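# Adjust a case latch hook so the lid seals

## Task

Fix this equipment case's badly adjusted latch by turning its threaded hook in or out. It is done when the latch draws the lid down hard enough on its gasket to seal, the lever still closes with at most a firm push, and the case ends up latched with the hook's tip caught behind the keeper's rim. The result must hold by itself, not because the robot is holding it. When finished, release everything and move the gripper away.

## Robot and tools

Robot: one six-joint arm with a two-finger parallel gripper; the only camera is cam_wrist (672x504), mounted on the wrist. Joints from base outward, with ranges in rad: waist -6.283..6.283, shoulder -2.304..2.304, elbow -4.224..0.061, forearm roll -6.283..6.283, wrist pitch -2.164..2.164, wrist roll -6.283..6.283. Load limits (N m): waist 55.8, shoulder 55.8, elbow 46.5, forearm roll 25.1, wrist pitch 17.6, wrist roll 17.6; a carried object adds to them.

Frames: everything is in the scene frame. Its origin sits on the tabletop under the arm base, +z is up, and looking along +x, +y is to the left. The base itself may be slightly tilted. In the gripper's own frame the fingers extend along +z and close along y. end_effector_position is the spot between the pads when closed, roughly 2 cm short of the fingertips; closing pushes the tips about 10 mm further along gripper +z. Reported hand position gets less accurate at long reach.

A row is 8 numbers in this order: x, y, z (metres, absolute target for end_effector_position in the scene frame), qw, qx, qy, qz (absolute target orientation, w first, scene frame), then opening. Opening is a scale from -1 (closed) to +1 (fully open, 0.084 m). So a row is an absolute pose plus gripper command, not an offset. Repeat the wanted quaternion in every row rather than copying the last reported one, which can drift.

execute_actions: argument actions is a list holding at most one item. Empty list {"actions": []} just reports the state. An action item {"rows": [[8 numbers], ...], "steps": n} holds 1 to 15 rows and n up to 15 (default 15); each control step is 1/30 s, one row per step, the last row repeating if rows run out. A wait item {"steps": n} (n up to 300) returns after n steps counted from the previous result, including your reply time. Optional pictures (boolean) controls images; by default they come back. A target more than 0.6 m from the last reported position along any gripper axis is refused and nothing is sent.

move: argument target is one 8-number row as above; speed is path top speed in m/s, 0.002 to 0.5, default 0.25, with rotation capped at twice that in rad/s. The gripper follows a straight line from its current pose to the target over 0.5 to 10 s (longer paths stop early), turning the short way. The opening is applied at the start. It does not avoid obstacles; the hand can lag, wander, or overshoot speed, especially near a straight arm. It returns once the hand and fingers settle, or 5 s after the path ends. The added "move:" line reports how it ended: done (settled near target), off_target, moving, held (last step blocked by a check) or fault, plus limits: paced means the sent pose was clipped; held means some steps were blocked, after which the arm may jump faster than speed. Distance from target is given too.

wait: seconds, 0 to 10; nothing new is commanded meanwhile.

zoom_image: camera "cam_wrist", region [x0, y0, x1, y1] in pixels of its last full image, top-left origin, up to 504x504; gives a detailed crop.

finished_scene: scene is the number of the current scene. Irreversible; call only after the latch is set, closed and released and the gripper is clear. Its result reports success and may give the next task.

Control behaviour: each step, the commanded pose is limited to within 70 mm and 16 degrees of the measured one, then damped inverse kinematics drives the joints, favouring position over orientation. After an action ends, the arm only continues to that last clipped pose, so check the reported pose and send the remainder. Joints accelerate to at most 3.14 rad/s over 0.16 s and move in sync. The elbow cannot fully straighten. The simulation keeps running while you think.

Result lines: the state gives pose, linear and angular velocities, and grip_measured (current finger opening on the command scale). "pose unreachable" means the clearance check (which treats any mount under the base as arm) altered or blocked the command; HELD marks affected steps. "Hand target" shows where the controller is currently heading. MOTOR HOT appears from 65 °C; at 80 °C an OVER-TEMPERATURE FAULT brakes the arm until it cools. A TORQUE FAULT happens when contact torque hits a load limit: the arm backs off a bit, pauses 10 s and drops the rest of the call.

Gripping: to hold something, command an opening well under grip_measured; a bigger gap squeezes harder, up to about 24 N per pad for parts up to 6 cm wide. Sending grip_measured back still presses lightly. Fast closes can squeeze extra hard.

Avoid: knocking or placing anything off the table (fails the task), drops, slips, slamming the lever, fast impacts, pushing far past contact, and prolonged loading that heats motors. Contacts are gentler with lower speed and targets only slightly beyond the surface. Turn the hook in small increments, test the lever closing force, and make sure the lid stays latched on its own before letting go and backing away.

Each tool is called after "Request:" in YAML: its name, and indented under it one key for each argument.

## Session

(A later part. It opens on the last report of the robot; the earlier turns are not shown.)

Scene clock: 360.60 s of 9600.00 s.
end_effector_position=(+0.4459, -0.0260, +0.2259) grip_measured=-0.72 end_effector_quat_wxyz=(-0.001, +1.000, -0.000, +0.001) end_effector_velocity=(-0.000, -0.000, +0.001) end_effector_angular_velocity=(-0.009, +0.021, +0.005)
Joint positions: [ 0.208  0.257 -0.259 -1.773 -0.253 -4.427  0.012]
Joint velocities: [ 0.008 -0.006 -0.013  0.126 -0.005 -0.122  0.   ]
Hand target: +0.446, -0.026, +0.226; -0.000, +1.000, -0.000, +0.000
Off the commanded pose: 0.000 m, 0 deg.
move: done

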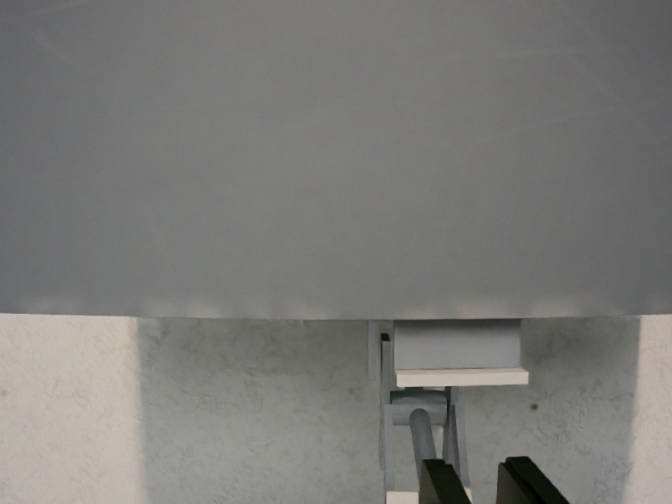

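Request:
move:
  target: [0.43,-0.026,0.25,0,0.707,-0.707,0,-0.3]
  speed: 0.5

Request:
move:
  target: [0.409,-0.026,0.245,0,0,-1,0,-0.3]
  speed: 0.5

Request:
move:
  target: [0.409,-0.026,0.213,0,0,-1,0,-0.3]
  speed: 0.03

Request:
move:
  target: [0.409,-0.026,0.213,0,0,-1,0,-0.7]

Scene clock: 366.33 s of 9600.00 s.
end_effector_position=(+0.4299, -0.0261, +0.2500) grip_measured=-0.32 end_effector_quat_wxyz=(+0.001, +0.707, -0.707, -0.001) end_effector_velocity=(-0.000, +0.000, -0.000) end_effector_angular_velocity=(-0.006, -0.015, -0.007)
Joint positions: [ 0.24   0.383 -0.21  -1.43  -0.268 -3.181  0.03 ]
Joint velocities: [ 0.008  0.002  0.008 -0.074 -0.009  0.086 -0.   ]
Hand target: +0.430, -0.026, +0.250; +0.001, +0.707, -0.707, -0.000
Off the commanded pose: 0.000 m, 0 deg.
move: done

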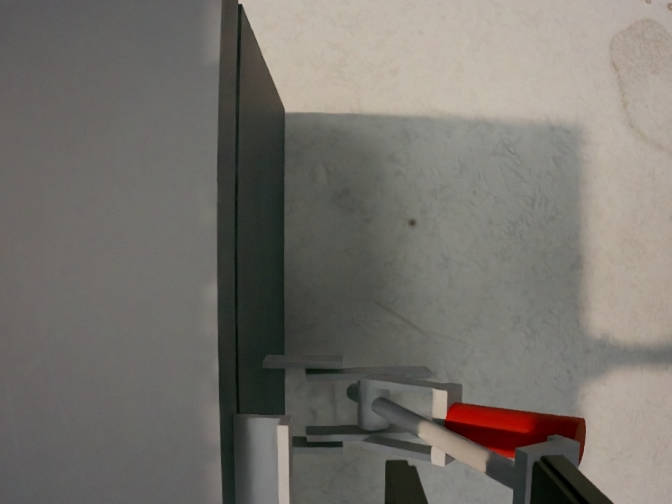

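Scene clock: 368.87 s of 9600.00 s.
end_effector_position=(+0.4092, -0.0261, +0.2452) grip_measured=-0.32 end_effector_quat_wxyz=(-0.001, -0.000, +1.000, +0.000) end_effector_velocity=(-0.001, +0.000, -0.001) end_effector_angular_velocity=(-0.005, -0.017, -0.004)
Joint positions: [ 0.245  0.394 -0.16  -1.571 -0.268 -1.46   0.03 ]
Joint velocities: [ 0.008  0.002  0.011 -0.088 -0.01   0.097 -0.   ]
Hand target: +0.409, -0.026, +0.245; +0.000, -0.000, +1.000, +0.000
Off the commanded pose: 0.000 m, 0 deg.
move: done

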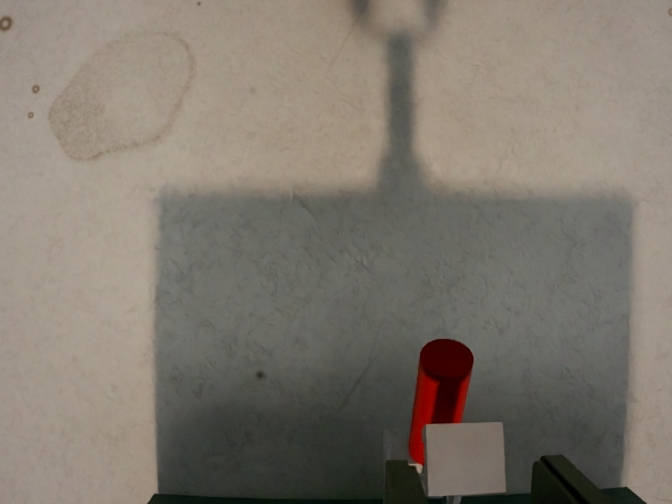

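Scene clock: 370.27 s of 9600.00 s.
end_effector_position=(+0.4093, -0.0258, +0.2135) grip_measured=-0.32 end_effector_quat_wxyz=(-0.000, -0.000, +1.000, -0.000) end_effector_velocity=(+0.001, -0.000, -0.003) end_effector_angular_velocity=(+0.006, -0.016, -0.002)
Joint positions: [ 0.209  0.238 -0.18  -2.088 -0.288 -0.957  0.03 ]
Joint velocities: [-0.01  -0.007  0.006 -0.114 -0.008  0.107 -0.   ]
Hand target: +0.409, -0.026, +0.213; +0.000, +0.000, +1.000, +0.000
Off the commanded pose: 0.001 m, 0 deg.
move: done

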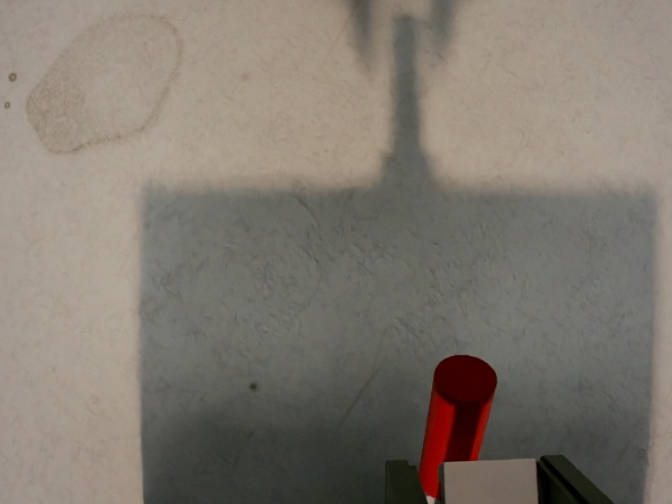

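Scene clock: 370.97 s of 9600.00 s.
end_effector_position=(+0.4089, -0.0258, +0.2130) grip_measured=-0.51 end_effector_quat_wxyz=(-0.000, -0.000, +1.000, +0.000) end_effector_velocity=(-0.000, -0.000, -0.000) end_effector_angular_velocity=(-0.001, -0.000, +0.001)
Joint positions: [ 0.207  0.236 -0.18  -2.1   -0.288 -0.947  0.022]
Joint velocities: [-0.001 -0.001  0.001 -0.004 -0.002  0.003  0.   ]
Hand target: +0.409, -0.026, +0.213; +0.000, +0.000, +1.000, +0.000
Off the commanded pose: 0.000 m, 0 deg.
move: done

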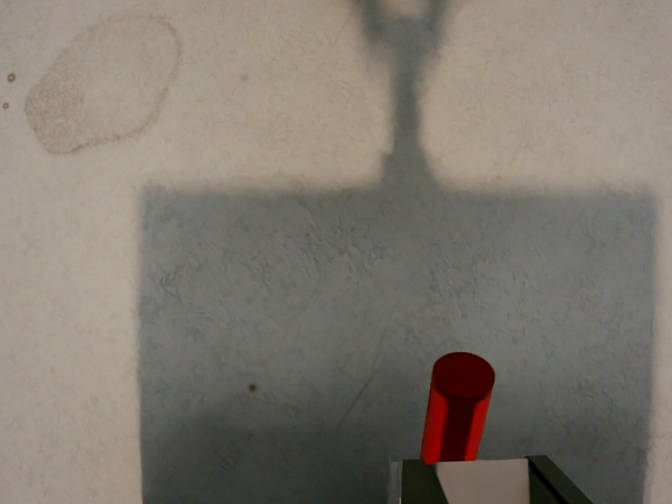

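Request:
move:
  target: [0.446,-0.026,0.221,0,0,-1,0,-0.7]
  speed: 0.025

Scene clock: 374.50 s of 9600.00 s.
end_effector_position=(+0.4455, -0.0260, +0.2208) grip_measured=-0.51 end_effector_quat_wxyz=(-0.000, +0.000, +1.000, -0.000) end_effector_velocity=(+0.002, -0.000, +0.001) end_effector_angular_velocity=(-0.002, +0.004, +0.001)
Joint positions: [ 0.204  0.234 -0.263 -1.832 -0.256 -1.227  0.022]
Joint velocities: [ 0.001 -0.001 -0.006  0.038  0.001 -0.038  0.   ]
Hand target: +0.446, -0.026, +0.221; -0.000, +0.000, +1.000, -0.000
Off the commanded pose: 0.001 m, 0 deg.
move: done

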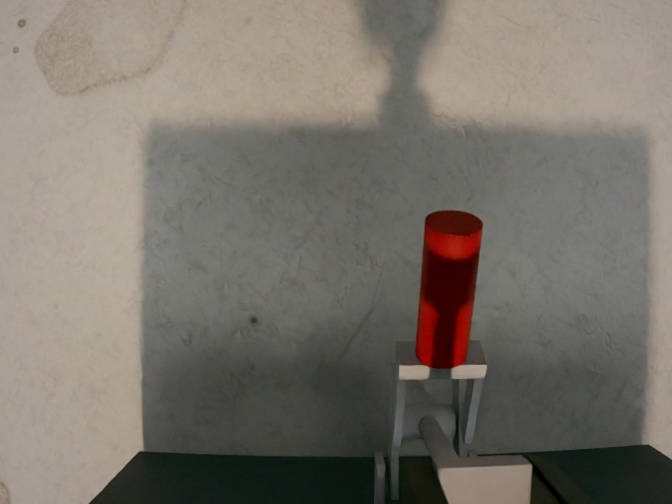

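Request:
move:
  target: [0.4455,-0.026,0.221,0,0.707,-0.707,0,-0.7]
  speed: 0.5

Request:
move:
  target: [0.446,-0.026,0.2215,0,1,0,0,-0.7]
  speed: 0.5

Request:
move:
  target: [0.452,-0.026,0.228,0,1,0,0,-0.7]
  speed: 0.02

Request:
move:
  target: [0.4745,-0.026,0.227,0,1,0,0,-0.7]
  speed: 0.025

Request:
move:
  target: [0.475,-0.026,0.2195,0,1,0,0,-0.7]
  speed: 0.012

Request:
move:
  target: [0.475,-0.026,0.2195,0,1,0,0,-0.3]

Request:
move:
  target: [0.44,-0.026,0.27,0,1,0,0,-0.3]
  speed: 0.08

Scene clock: 381.17 s of 9600.00 s.
end_effector_position=(+0.4455, -0.0259, +0.2209) grip_measured=-0.51 end_effector_quat_wxyz=(-0.002, +0.707, -0.707, +0.000) end_effector_velocity=(-0.001, -0.000, +0.000) end_effector_angular_velocity=(-0.011, +0.019, +0.003)
Joint positions: [ 0.203  0.236 -0.261 -1.848 -0.254 -2.783  0.022]
Joint velocities: [ 0.008 -0.006 -0.01   0.117 -0.006 -0.111 -0.   ]
Hand target: +0.445, -0.026, +0.221; -0.000, +0.707, -0.707, +0.000
Off the commanded pose: 0.000 m, 0 deg.
move: done

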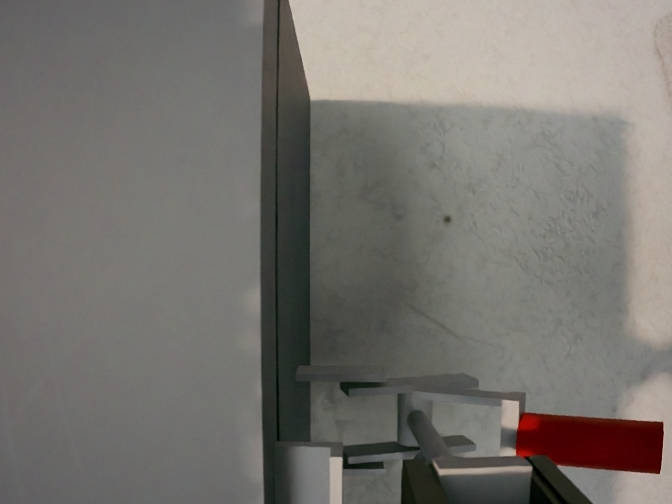

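Scene clock: 383.63 s of 9600.00 s.
end_effector_position=(+0.4461, -0.0258, +0.2215) grip_measured=-0.51 end_effector_quat_wxyz=(-0.001, +1.000, -0.000, +0.001) end_effector_velocity=(-0.001, -0.000, +0.000) end_effector_angular_velocity=(-0.009, +0.018, +0.003)
Joint positions: [ 0.203  0.238 -0.262 -1.836 -0.254 -4.365  0.022]
Joint velocities: [ 0.007 -0.005 -0.009  0.105 -0.005 -0.1    0.   ]
Hand target: +0.446, -0.026, +0.221; -0.000, +1.000, -0.000, +0.000
Off the commanded pose: 0.000 m, 0 deg.
move: done

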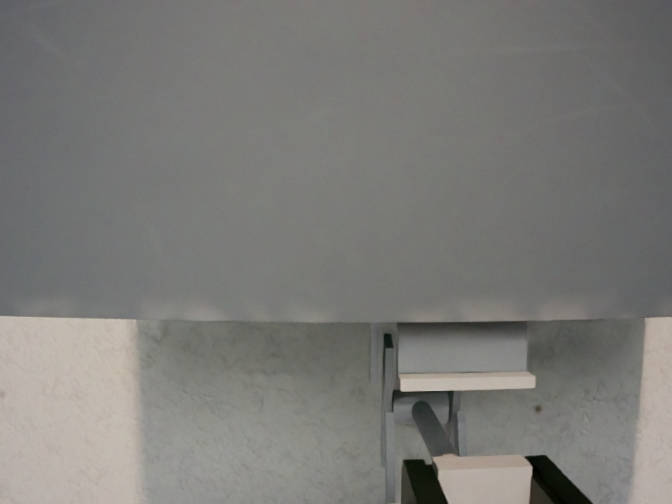

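Scene clock: 384.40 s of 9600.00 s.
end_effector_position=(+0.4516, -0.0260, +0.2277) grip_measured=-0.51 end_effector_quat_wxyz=(-0.000, +1.000, -0.000, +0.000) end_effector_velocity=(+0.002, -0.001, +0.002) end_effector_angular_velocity=(-0.004, +0.004, +0.000)
Joint positions: [ 0.209  0.257 -0.273 -1.705 -0.251 -4.495  0.022]
Joint velocities: [ 0.002  0.002 -0.007  0.06  -0.002 -0.06   0.   ]
Hand target: +0.452, -0.026, +0.228; +0.000, +1.000, -0.000, -0.000
Off the commanded pose: 0.000 m, 0 deg.
move: done

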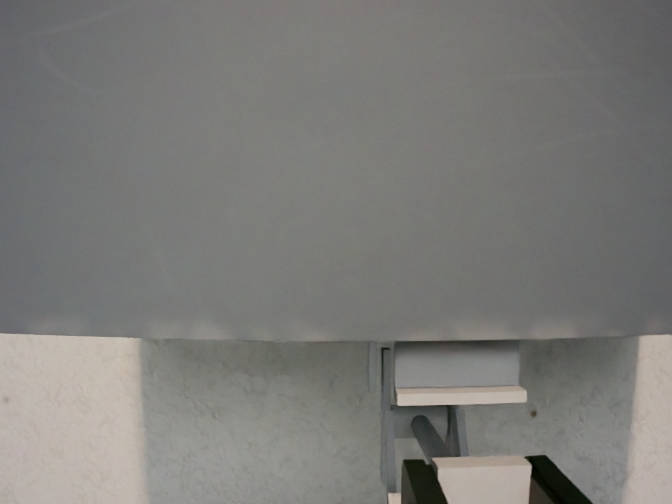

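Scene clock: 385.60 s of 9600.00 s.
end_effector_position=(+0.4742, -0.0259, +0.2269) grip_measured=-0.51 end_effector_quat_wxyz=(+0.000, +1.000, -0.000, -0.000) end_effector_velocity=(+0.003, +0.000, +0.000) end_effector_angular_velocity=(+0.001, -0.000, +0.000)
Joint positions: [ 0.202  0.225 -0.331 -1.611 -0.246 -4.598  0.022]
Joint velocities: [-0.001 -0.003 -0.008  0.018  0.001 -0.019 -0.   ]
Hand target: +0.474, -0.026, +0.227; +0.000, +1.000, -0.000, -0.000
Off the commanded pose: 0.000 m, 0 deg.
move: done

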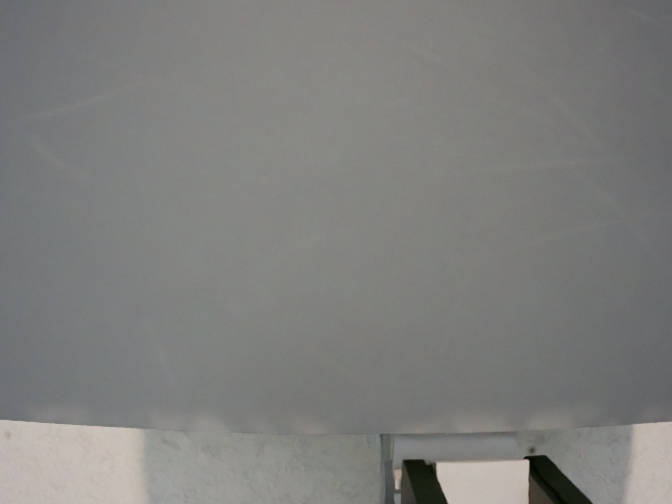

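Scene clock: 386.43 s of 9600.00 s.
end_effector_position=(+0.4751, -0.0259, +0.2198) grip_measured=-0.51 end_effector_quat_wxyz=(-0.000, +1.000, +0.000, -0.000) end_effector_velocity=(+0.000, -0.000, -0.002) end_effector_angular_velocity=(-0.000, -0.004, -0.001)
Joint positions: [ 0.195  0.197 -0.337 -1.705 -0.244 -4.507  0.022]
Joint velocities: [-0.002 -0.006  0.001 -0.048 -0.001  0.048  0.   ]
Hand target: +0.475, -0.026, +0.220; -0.000, +1.000, +0.000, +0.000
Off the commanded pose: 0.000 m, 0 deg.
move: done

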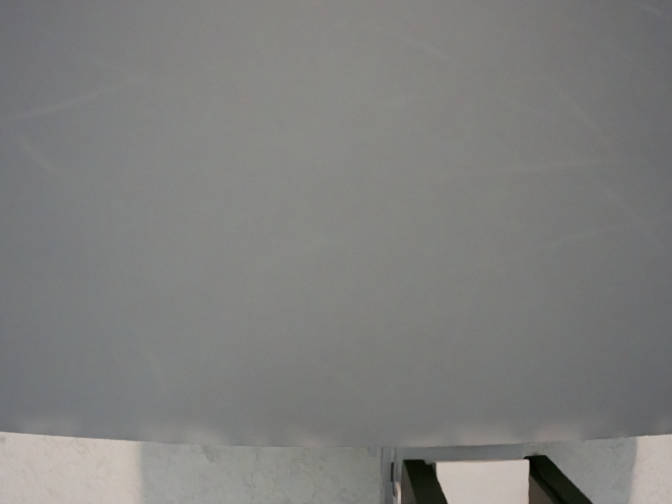

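Scene clock: 387.13 s of 9600.00 s.
end_effector_position=(+0.4752, -0.0260, +0.2195) grip_measured=-0.32 end_effector_quat_wxyz=(+0.000, +1.000, -0.000, +0.000) end_effector_velocity=(-0.000, -0.000, -0.000) end_effector_angular_velocity=(-0.000, -0.000, -0.000)
Joint positions: [ 0.195  0.196 -0.337 -1.711 -0.244 -4.502  0.03 ]
Joint velocities: [-0.     0.     0.001 -0.003 -0.     0.003 -0.   ]
Hand target: +0.475, -0.026, +0.220; -0.000, +1.000, -0.000, +0.000
Off the commanded pose: 0.000 m, 0 deg.
move: done

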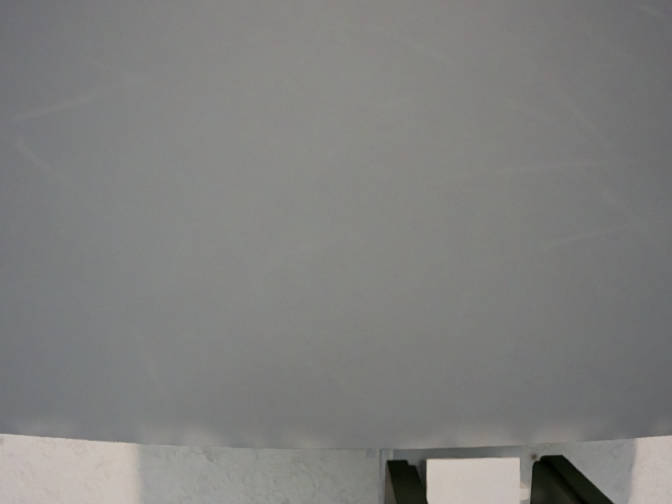

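Scene clock: 388.40 s of 9600.00 s.
end_effector_position=(+0.4398, -0.0261, +0.2696) grip_measured=-0.32 end_effector_quat_wxyz=(+0.001, +1.000, -0.000, +0.000) end_effector_velocity=(-0.001, -0.000, +0.002) end_effector_angular_velocity=(+0.006, +0.017, +0.003)
Joint positions: [ 0.262  0.449 -0.228 -1.161 -0.304 -5.014  0.03 ]
Joint velocities: [-0.007  0.006 -0.007  0.097 -0.001 -0.104  0.   ]
Hand target: +0.440, -0.026, +0.270; +0.000, +1.000, +0.000, -0.001
Off the commanded pose: 0.000 m, 0 deg.
move: done

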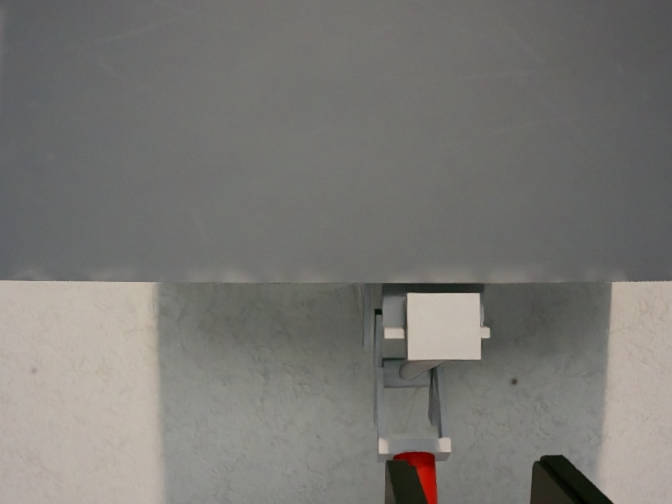

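Request:
move:
  target: [0.42,-0.025,0.25,0,0.259,-0.966,0,-0.76]
  speed: 0.5

Request:
move:
  target: [0.402,-0.025,0.22,0,0,1,0,-0.76]
  speed: 0.2

Request:
move:
  target: [0.402,-0.025,0.115,0,0,1,0,-0.76]
  speed: 0.04

Request:
move:
  target: [0.402,-0.025,0.10,0,0,1,0,-0.76]
  speed: 0.02

Request:
move:
  target: [0.402,-0.025,0.088,0,0,1,0,-0.76]
  speed: 0.02

Scene clock: 396.17 s of 9600.00 s.
end_effector_position=(+0.4202, -0.0251, +0.2502) grip_measured=-0.78 end_effector_quat_wxyz=(-0.000, -0.259, +0.966, +0.001) end_effector_velocity=(+0.000, -0.000, -0.001) end_effector_angular_velocity=(-0.008, -0.017, -0.002)
Joint positions: [ 0.25   0.399 -0.185 -1.462 -0.272 -2.093  0.01 ]
Joint velocities: [ 0.01   0.001  0.008 -0.083 -0.013  0.093  0.   ]
Hand target: +0.420, -0.025, +0.250; +0.000, -0.259, +0.966, -0.000
Off the commanded pose: 0.000 m, 0 deg.
move: done

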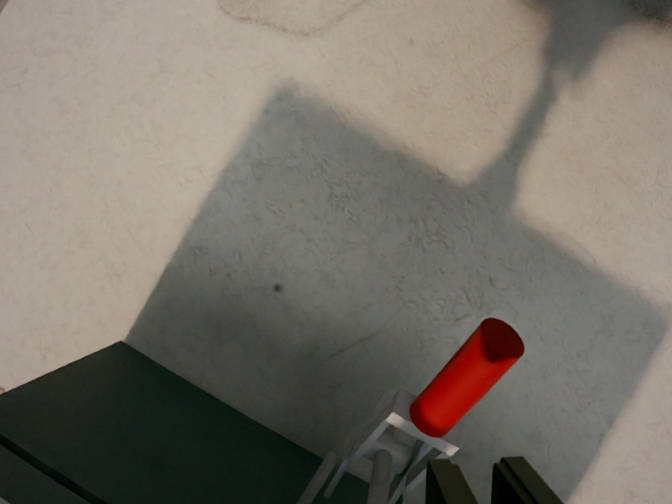

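Scene clock: 398.10 s of 9600.00 s.
end_effector_position=(+0.4024, -0.0249, +0.2203) grip_measured=-0.78 end_effector_quat_wxyz=(-0.000, -0.000, +1.000, -0.000) end_effector_velocity=(-0.001, -0.000, -0.001) end_effector_angular_velocity=(+0.006, -0.014, -0.004)
Joint positions: [ 0.223  0.277 -0.159 -2.012 -0.285 -1.022  0.01 ]
Joint velocities: [-0.006  0.002  0.012 -0.093 -0.004  0.091  0.   ]
Hand target: +0.402, -0.025, +0.220; +0.001, +0.000, +1.000, +0.000
Off the commanded pose: 0.000 m, 0 deg.
move: done

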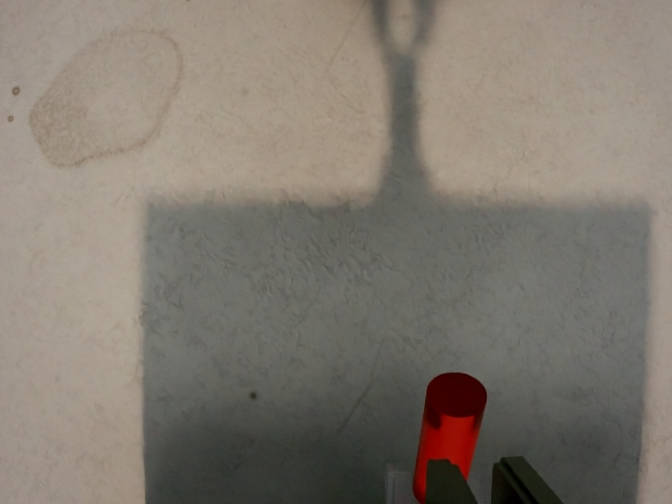

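Scene clock: 401.10 s of 9600.00 s.
end_effector_position=(+0.4024, -0.0243, +0.1156) grip_measured=-0.78 end_effector_quat_wxyz=(+0.001, +0.000, +1.000, +0.001) end_effector_velocity=(+0.001, -0.000, -0.002) end_effector_angular_velocity=(+0.000, -0.001, -0.000)
Joint positions: [ 0.122 -0.218 -0.288 -2.749 -0.547 -0.336  0.01 ]
Joint velocities: [-0.002 -0.007 -0.003 -0.006 -0.004  0.004  0.   ]
Hand target: +0.402, -0.024, +0.115; +0.001, +0.000, +1.000, +0.001
Off the commanded pose: 0.001 m, 0 deg.
move: done

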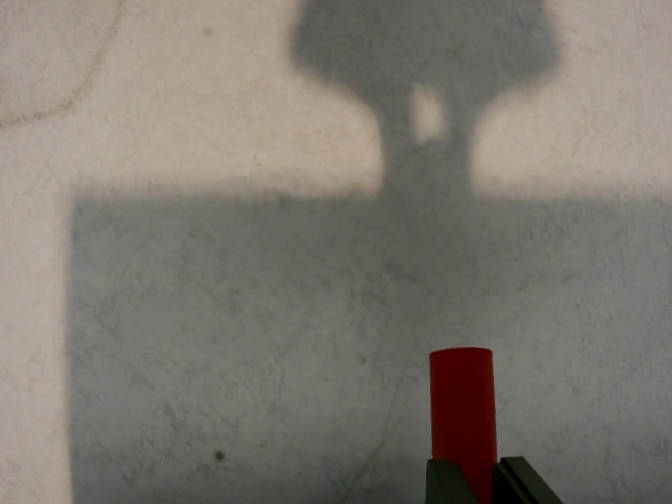

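Scene clock: 402.17 s of 9600.00 s.
end_effector_position=(+0.4020, -0.0250, +0.1002) grip_measured=-0.78 end_effector_quat_wxyz=(+0.000, +0.000, +1.000, +0.000) end_effector_velocity=(+0.001, +0.000, -0.001) end_effector_angular_velocity=(-0.000, -0.003, -0.000)
Joint positions: [ 0.11  -0.282 -0.314 -2.779 -0.581 -0.313  0.01 ]
Joint velocities: [-0.001 -0.005 -0.004 -0.003 -0.004  0.003  0.   ]
Hand target: +0.402, -0.025, +0.100; +0.000, +0.000, +1.000, +0.000
Off the commanded pose: 0.000 m, 0 deg.
move: done

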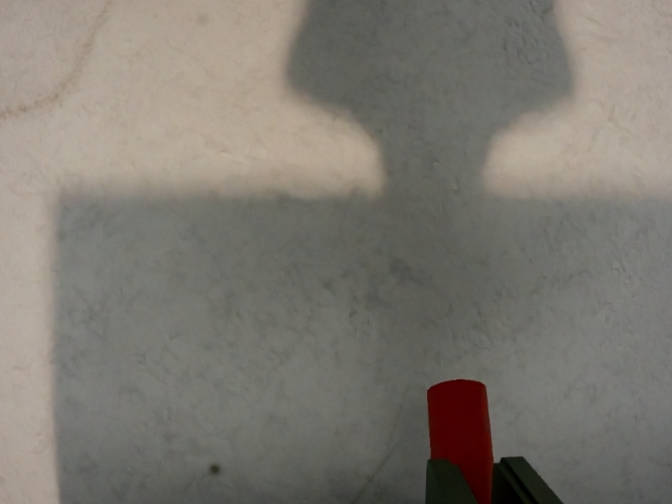

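Scene clock: 403.03 s of 9600.00 s.
end_effector_position=(+0.4020, -0.0250, +0.0883) grip_measured=-0.78 end_effector_quat_wxyz=(+0.000, +0.000, +1.000, +0.000) end_effector_velocity=(+0.001, +0.000, -0.002) end_effector_angular_velocity=(-0.000, -0.001, -0.001)
Joint positions: [ 0.102 -0.329 -0.335 -2.801 -0.606 -0.296  0.01 ]
Joint velocities: [-0.001 -0.008 -0.005 -0.004 -0.004  0.003 -0.   ]
Hand target: +0.402, -0.025, +0.088; +0.000, +0.000, +1.000, +0.000
Off the commanded pose: 0.000 m, 0 deg.
move: done

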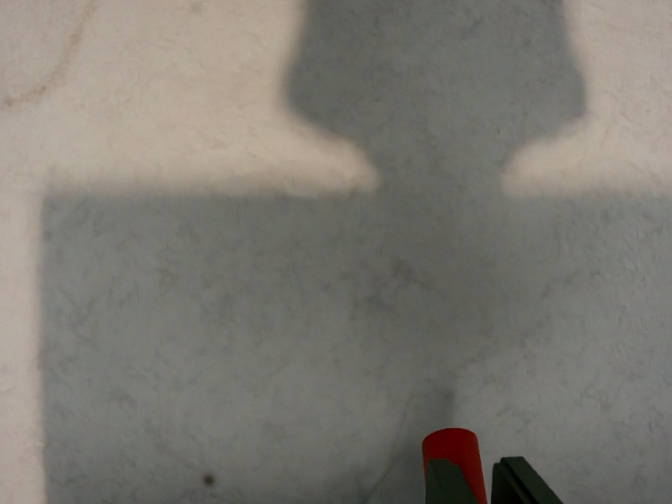

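Request:
move:
  target: [0.40,-0.025,0.2,0,0,1,0,-0.76]
  speed: 0.1

Request:
move:
  target: [0.41,0.1,0.26,0,0.5,-0.866,0,1]
  speed: 0.25

Request:
move:
  target: [0.41,0.12,0.105,0.455,0.542,-0.542,0.455,1]
  speed: 0.25

Request:
zoom_image:
  camera: "cam_wrist"
  region: [0,40,460,500]

Scene clock: 407.73 s of 9600.00 s.
end_effector_position=(+0.3999, -0.0255, +0.1993) grip_measured=-0.78 end_effector_quat_wxyz=(+0.000, -0.000, +1.000, +0.000) end_effector_velocity=(+0.000, -0.001, +0.002) end_effector_angular_velocity=(-0.015, +0.010, +0.001)
Joint positions: [ 0.196  0.174 -0.17  -2.301 -0.328 -0.746  0.01 ]
Joint velocities: [ 0.016  0.007 -0.005  0.107  0.001 -0.093 -0.   ]
Hand target: +0.400, -0.026, +0.200; -0.000, -0.000, +1.000, -0.001
Off the commanded pose: 0.001 m, 0 deg.
move: done

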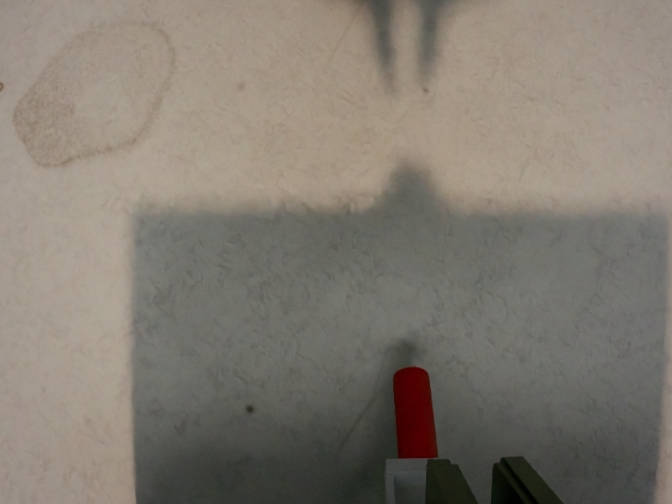

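Scene clock: 410.33 s of 9600.00 s.
end_effector_position=(+0.4098, +0.0990, +0.2598) grip_measured=+1.00 end_effector_quat_wxyz=(-0.000, -0.500, +0.866, -0.001) end_effector_velocity=(-0.001, +0.001, +0.000) end_effector_angular_velocity=(-0.001, +0.006, +0.011)
Joint positions: [ 0.752  0.171 -0.285 -1.411 -0.509 -2.201  0.084]
Joint velocities: [ 0.003 -0.002 -0.004  0.018 -0.    -0.025 -0.   ]
Hand target: +0.410, +0.099, +0.260; -0.001, -0.500, +0.866, -0.001
Off the commanded pose: 0.001 m, 0 deg.
move: done

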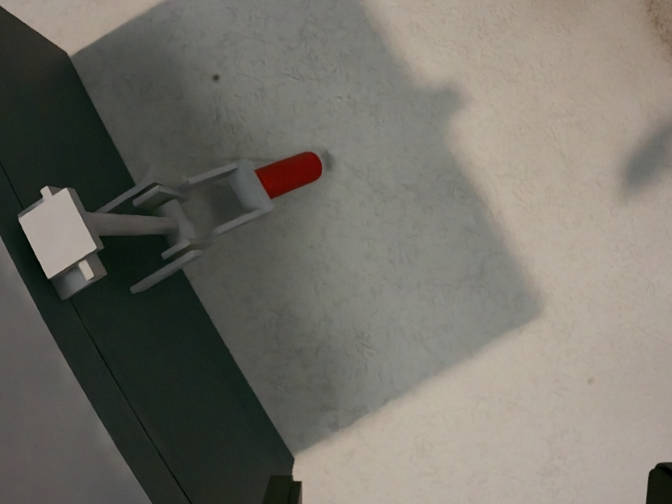

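Scene clock: 413.77 s of 9600.00 s.
end_effector_position=(+0.4106, +0.1207, +0.1064) grip_measured=+1.00 end_effector_quat_wxyz=(+0.454, +0.542, -0.541, +0.455) end_effector_velocity=(-0.000, +0.000, -0.002) end_effector_angular_velocity=(-0.012, +0.003, +0.003)
Joint positions: [ 0.788 -1.184 -1.263 -0.892 -1.641 -2.621  0.084]
Joint velocities: [-0.002 -0.011 -0.01   0.001 -0.011 -0.003  0.   ]
Hand target: +0.411, +0.121, +0.106; +0.454, +0.542, -0.541, +0.455
Off the commanded pose: 0.002 m, 0 deg.
move: done

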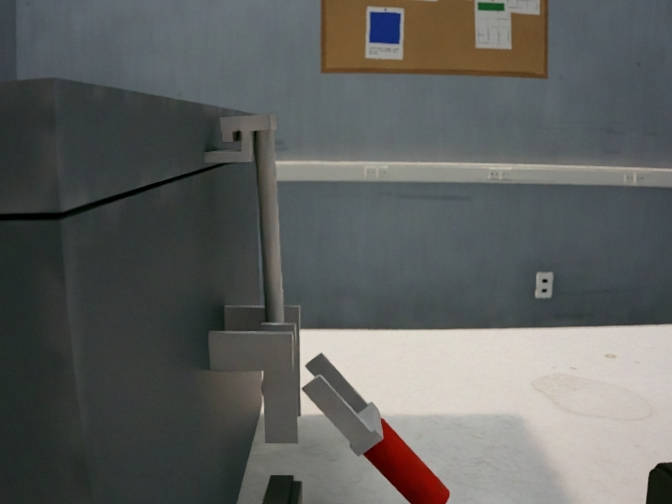

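Region (0, 40, 460, 500) of cam_wrist's 672x504 image, scaled by 1.096, with more detail than that image has.

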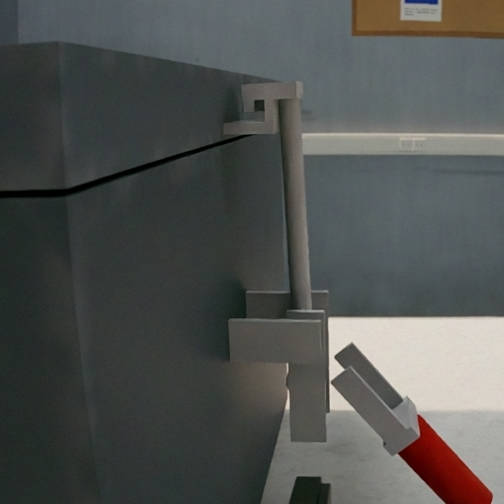

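Request:
zoom_image:
  camera: "cam_wrist"
  region: [0,60,300,240]

Region (0, 60, 300, 240) of cam_wrist's 672x504 image, scaled by 1.680, with more detail than that image has; it fills the top 302 rows of this view, and the rest is white.

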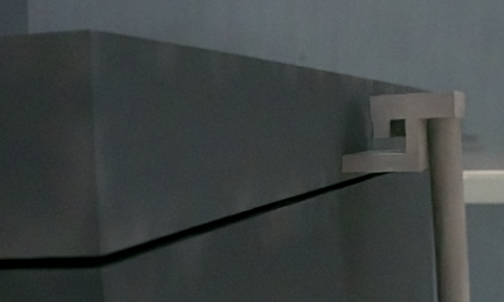

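Request:
move:
  target: [0.41,0.1,0.24,0,0.5,-0.866,0,-0.2]
  speed: 0.25

Request:
move:
  target: [0.407,-0.025,0.16,0,0,1,0,-0.2]
  speed: 0.2

Request:
move:
  target: [0.407,-0.025,0.052,0,0,1,0,-0.2]
  speed: 0.08

Request:
move:
  target: [0.407,-0.025,0.052,0,0,1,0,-0.8]

Request:
move:
  target: [0.386,-0.025,0.082,0,0,1,0,-0.8]
  speed: 0.025

Scene clock: 436.60 s of 9600.00 s.
end_effector_position=(+0.4094, +0.0995, +0.2388) grip_measured=-0.22 end_effector_quat_wxyz=(-0.000, -0.499, +0.866, -0.000) end_effector_velocity=(+0.000, -0.000, +0.001) end_effector_angular_velocity=(+0.011, -0.007, -0.004)
Joint positions: [ 0.715  0.095 -0.293 -1.568 -0.486 -2.06   0.035]
Joint velocities: [-0.004  0.009  0.007 -0.025  0.008  0.022  0.   ]
Hand target: +0.409, +0.099, +0.239; +0.000, -0.499, +0.867, -0.000
Off the commanded pose: 0.001 m, 0 deg.
move: done

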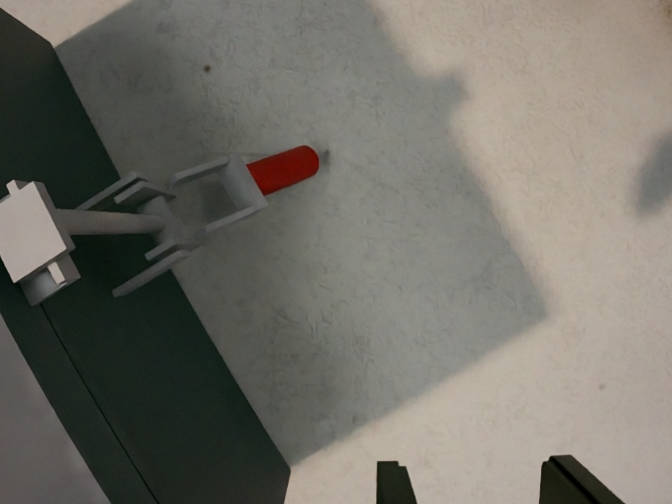

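Scene clock: 439.70 s of 9600.00 s.
end_effector_position=(+0.4072, -0.0238, +0.1603) grip_measured=-0.22 end_effector_quat_wxyz=(-0.000, +0.000, +1.000, +0.001) end_effector_velocity=(+0.000, -0.001, -0.001) end_effector_angular_velocity=(+0.008, -0.006, -0.009)
Joint positions: [ 0.161 -0.018 -0.233 -2.571 -0.419 -0.493  0.035]
Joint velocities: [-0.012 -0.001  0.003 -0.046 -0.004  0.042  0.   ]
Hand target: +0.407, -0.024, +0.160; +0.000, +0.000, +1.000, +0.001
Off the commanded pose: 0.001 m, 0 deg.
move: done

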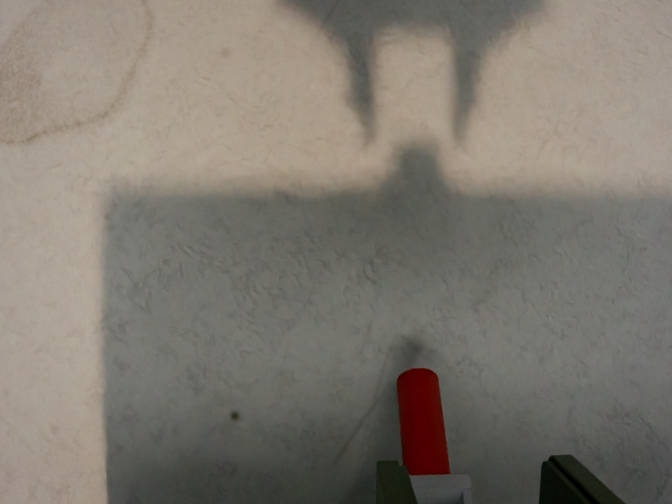

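Scene clock: 441.50 s of 9600.00 s.
end_effector_position=(+0.4070, -0.0246, +0.0525) grip_measured=-0.22 end_effector_quat_wxyz=(+0.000, +0.000, +1.000, +0.000) end_effector_velocity=(-0.000, +0.000, -0.002) end_effector_angular_velocity=(+0.000, -0.000, +0.001)
Joint positions: [ 0.08  -0.458 -0.411 -2.847 -0.656 -0.268  0.035]
Joint velocities: [-0.001 -0.007 -0.004 -0.003 -0.003  0.001 -0.   ]
Hand target: +0.407, -0.025, +0.052; +0.000, +0.000, +1.000, +0.000
Off the commanded pose: 0.001 m, 0 deg.
move: done

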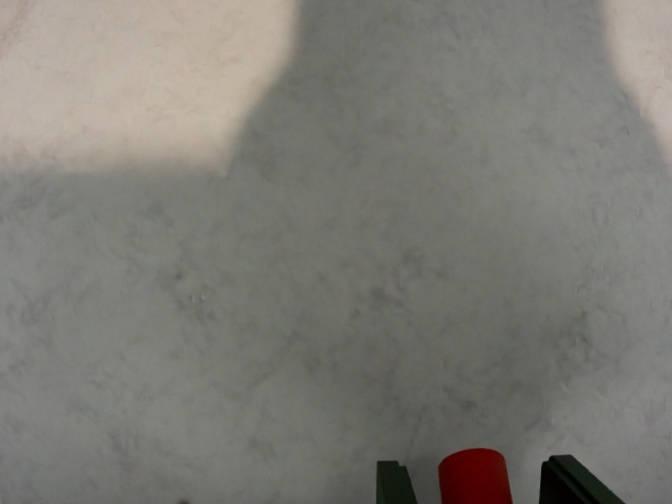

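Scene clock: 442.20 s of 9600.00 s.
end_effector_position=(+0.4069, -0.0246, +0.0521) grip_measured=-0.61 end_effector_quat_wxyz=(-0.000, -0.001, +1.000, +0.000) end_effector_velocity=(+0.001, -0.000, -0.001) end_effector_angular_velocity=(-0.000, -0.000, -0.001)
Joint positions: [ 0.08  -0.459 -0.412 -2.847 -0.656 -0.269  0.017]
Joint velocities: [-0.001 -0.002 -0.002 -0.     0.    -0.     0.   ]
Hand target: +0.407, -0.025, +0.052; -0.000, -0.000, +1.000, +0.000
Off the commanded pose: 0.000 m, 0 deg.
move: done

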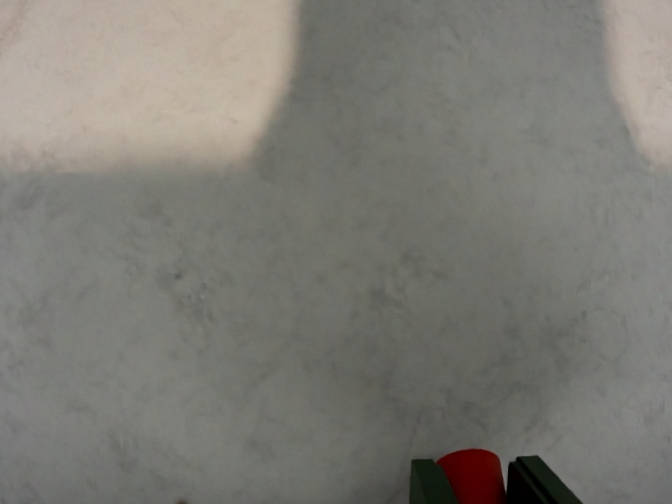

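Scene clock: 443.97 s of 9600.00 s.
end_effector_position=(+0.3870, -0.0251, +0.0818) grip_measured=-0.61 end_effector_quat_wxyz=(+0.001, -0.000, +1.000, -0.000) end_effector_velocity=(-0.000, -0.000, +0.001) end_effector_angular_velocity=(-0.001, -0.001, -0.001)
Joint positions: [ 0.096 -0.371 -0.319 -2.833 -0.663 -0.265  0.017]
Joint velocities: [0.001 0.005 0.003 0.002 0.001 0.    0.   ]
Hand target: +0.386, -0.025, +0.082; +0.000, -0.000, +1.000, -0.000
Off the commanded pose: 0.001 m, 0 deg.
move: done

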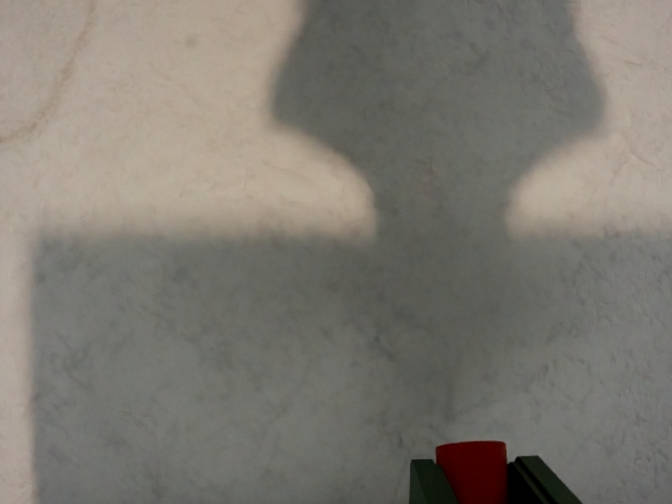

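Request:
move:
  target: [0.378,-0.025,0.12,0,0,1,0,-0.8]
  speed: 0.03

Request:
move:
  target: [0.384,-0.025,0.153,0,0,1,0,-0.8]
  speed: 0.03

Request:
move:
  target: [0.384,-0.025,0.153,0,0,1,0,-0.3]

Request:
move:
  target: [0.41,-0.025,0.24,0,0,1,0,-0.3]
  speed: 0.1

Request:
move:
  target: [0.477,-0.026,0.245,0,0,1,0,-0.3]
  speed: 0.1

Scene clock: 448.93 s of 9600.00 s.
end_effector_position=(+0.3788, -0.0252, +0.1197) grip_measured=-0.61 end_effector_quat_wxyz=(+0.001, -0.000, +1.000, -0.000) end_effector_velocity=(-0.001, +0.000, +0.002) end_effector_angular_velocity=(+0.000, +0.002, +0.001)
Joint positions: [ 0.125 -0.222 -0.236 -2.774 -0.599 -0.302  0.017]
Joint velocities: [ 0.002  0.007  0.004  0.005  0.005 -0.004 -0.   ]
Hand target: +0.378, -0.025, +0.120; -0.000, -0.000, +1.000, -0.000
Off the commanded pose: 0.001 m, 0 deg.
move: done

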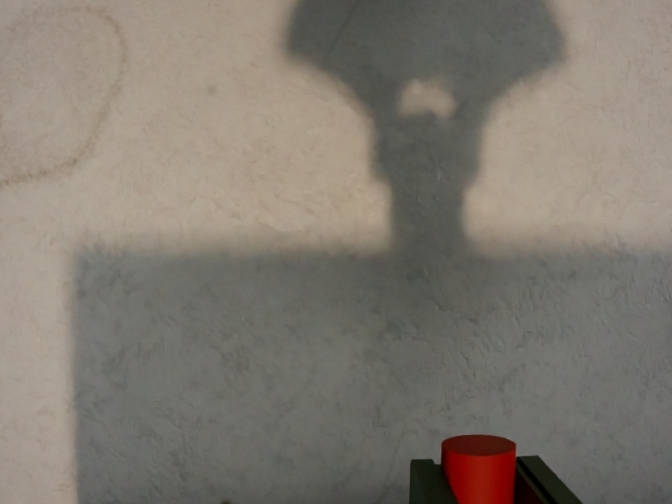

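Scene clock: 450.40 s of 9600.00 s.
end_effector_position=(+0.3853, -0.0252, +0.1527) grip_measured=-0.61 end_effector_quat_wxyz=(+0.002, -0.000, +1.000, -0.000) end_effector_velocity=(+0.002, +0.000, +0.002) end_effector_angular_velocity=(-0.001, -0.000, +0.001)
Joint positions: [ 0.154 -0.062 -0.195 -2.661 -0.493 -0.4    0.017]
Joint velocities: [ 0.003  0.009 -0.001  0.012  0.008 -0.012  0.   ]
Hand target: +0.384, -0.025, +0.153; -0.000, -0.000, +1.000, -0.000
Off the commanded pose: 0.001 m, 0 deg.
move: done

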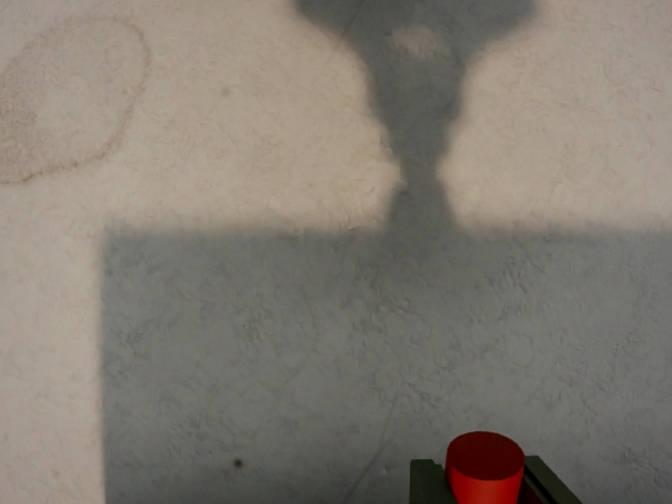

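Scene clock: 451.10 s of 9600.00 s.
end_effector_position=(+0.3840, -0.0250, +0.1530) grip_measured=-0.32 end_effector_quat_wxyz=(+0.000, -0.000, +1.000, +0.000) end_effector_velocity=(-0.000, -0.000, +0.000) end_effector_angular_velocity=(+0.000, +0.000, +0.001)
Joint positions: [ 0.155 -0.06  -0.194 -2.66  -0.49  -0.401  0.03 ]
Joint velocities: [-0.     0.001  0.001  0.     0.001 -0.001  0.   ]
Hand target: +0.384, -0.025, +0.153; -0.000, -0.000, +1.000, -0.000
Off the commanded pose: 0.000 m, 0 deg.
move: done

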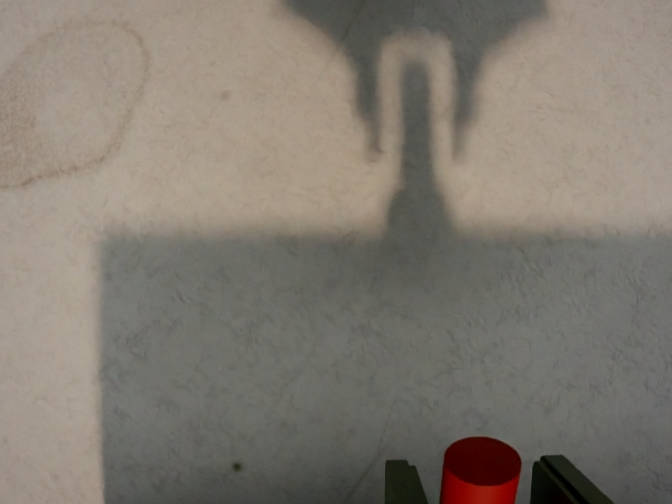

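Scene clock: 452.90 s of 9600.00 s.
end_effector_position=(+0.4096, -0.0255, +0.2394) grip_measured=-0.32 end_effector_quat_wxyz=(+0.000, -0.000, +1.000, -0.001) end_effector_velocity=(+0.000, -0.000, +0.001) end_effector_angular_velocity=(-0.007, +0.019, +0.003)
Joint positions: [ 0.242  0.365 -0.163 -1.677 -0.27  -1.353  0.03 ]
Joint velocities: [ 0.006 -0.006 -0.012  0.104 -0.006 -0.099  0.   ]
Hand target: +0.410, -0.026, +0.240; -0.001, -0.000, +1.000, -0.001
Off the commanded pose: 0.001 m, 0 deg.
move: done

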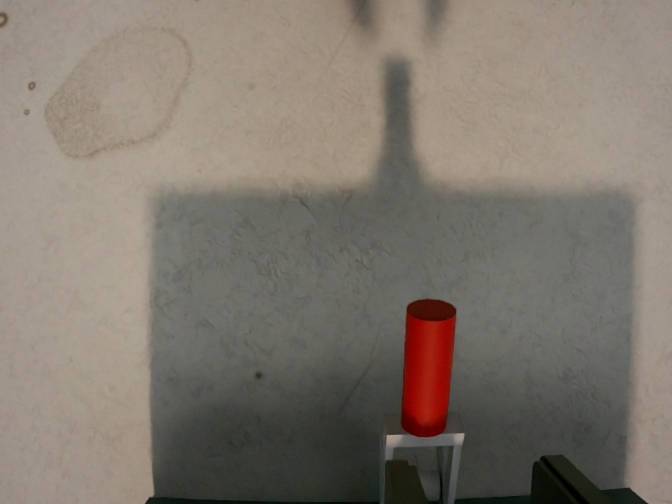

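Scene clock: 454.03 s of 9600.00 s.
end_effector_position=(+0.4765, -0.0258, +0.2448) grip_measured=-0.32 end_effector_quat_wxyz=(-0.000, +0.000, +1.000, -0.000) end_effector_velocity=(+0.002, -0.000, +0.000) end_effector_angular_velocity=(+0.001, +0.008, +0.001)
Joint positions: [ 0.219  0.289 -0.328 -1.363 -0.26  -1.698  0.03 ]
Joint velocities: [-0.002 -0.004 -0.01   0.05   0.    -0.052 -0.   ]
Hand target: +0.477, -0.026, +0.245; -0.000, +0.000, +1.000, -0.000
Off the commanded pose: 0.001 m, 0 deg.
move: done

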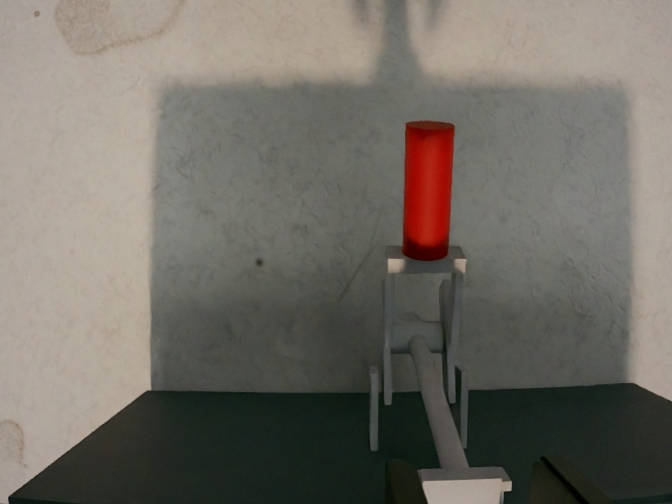

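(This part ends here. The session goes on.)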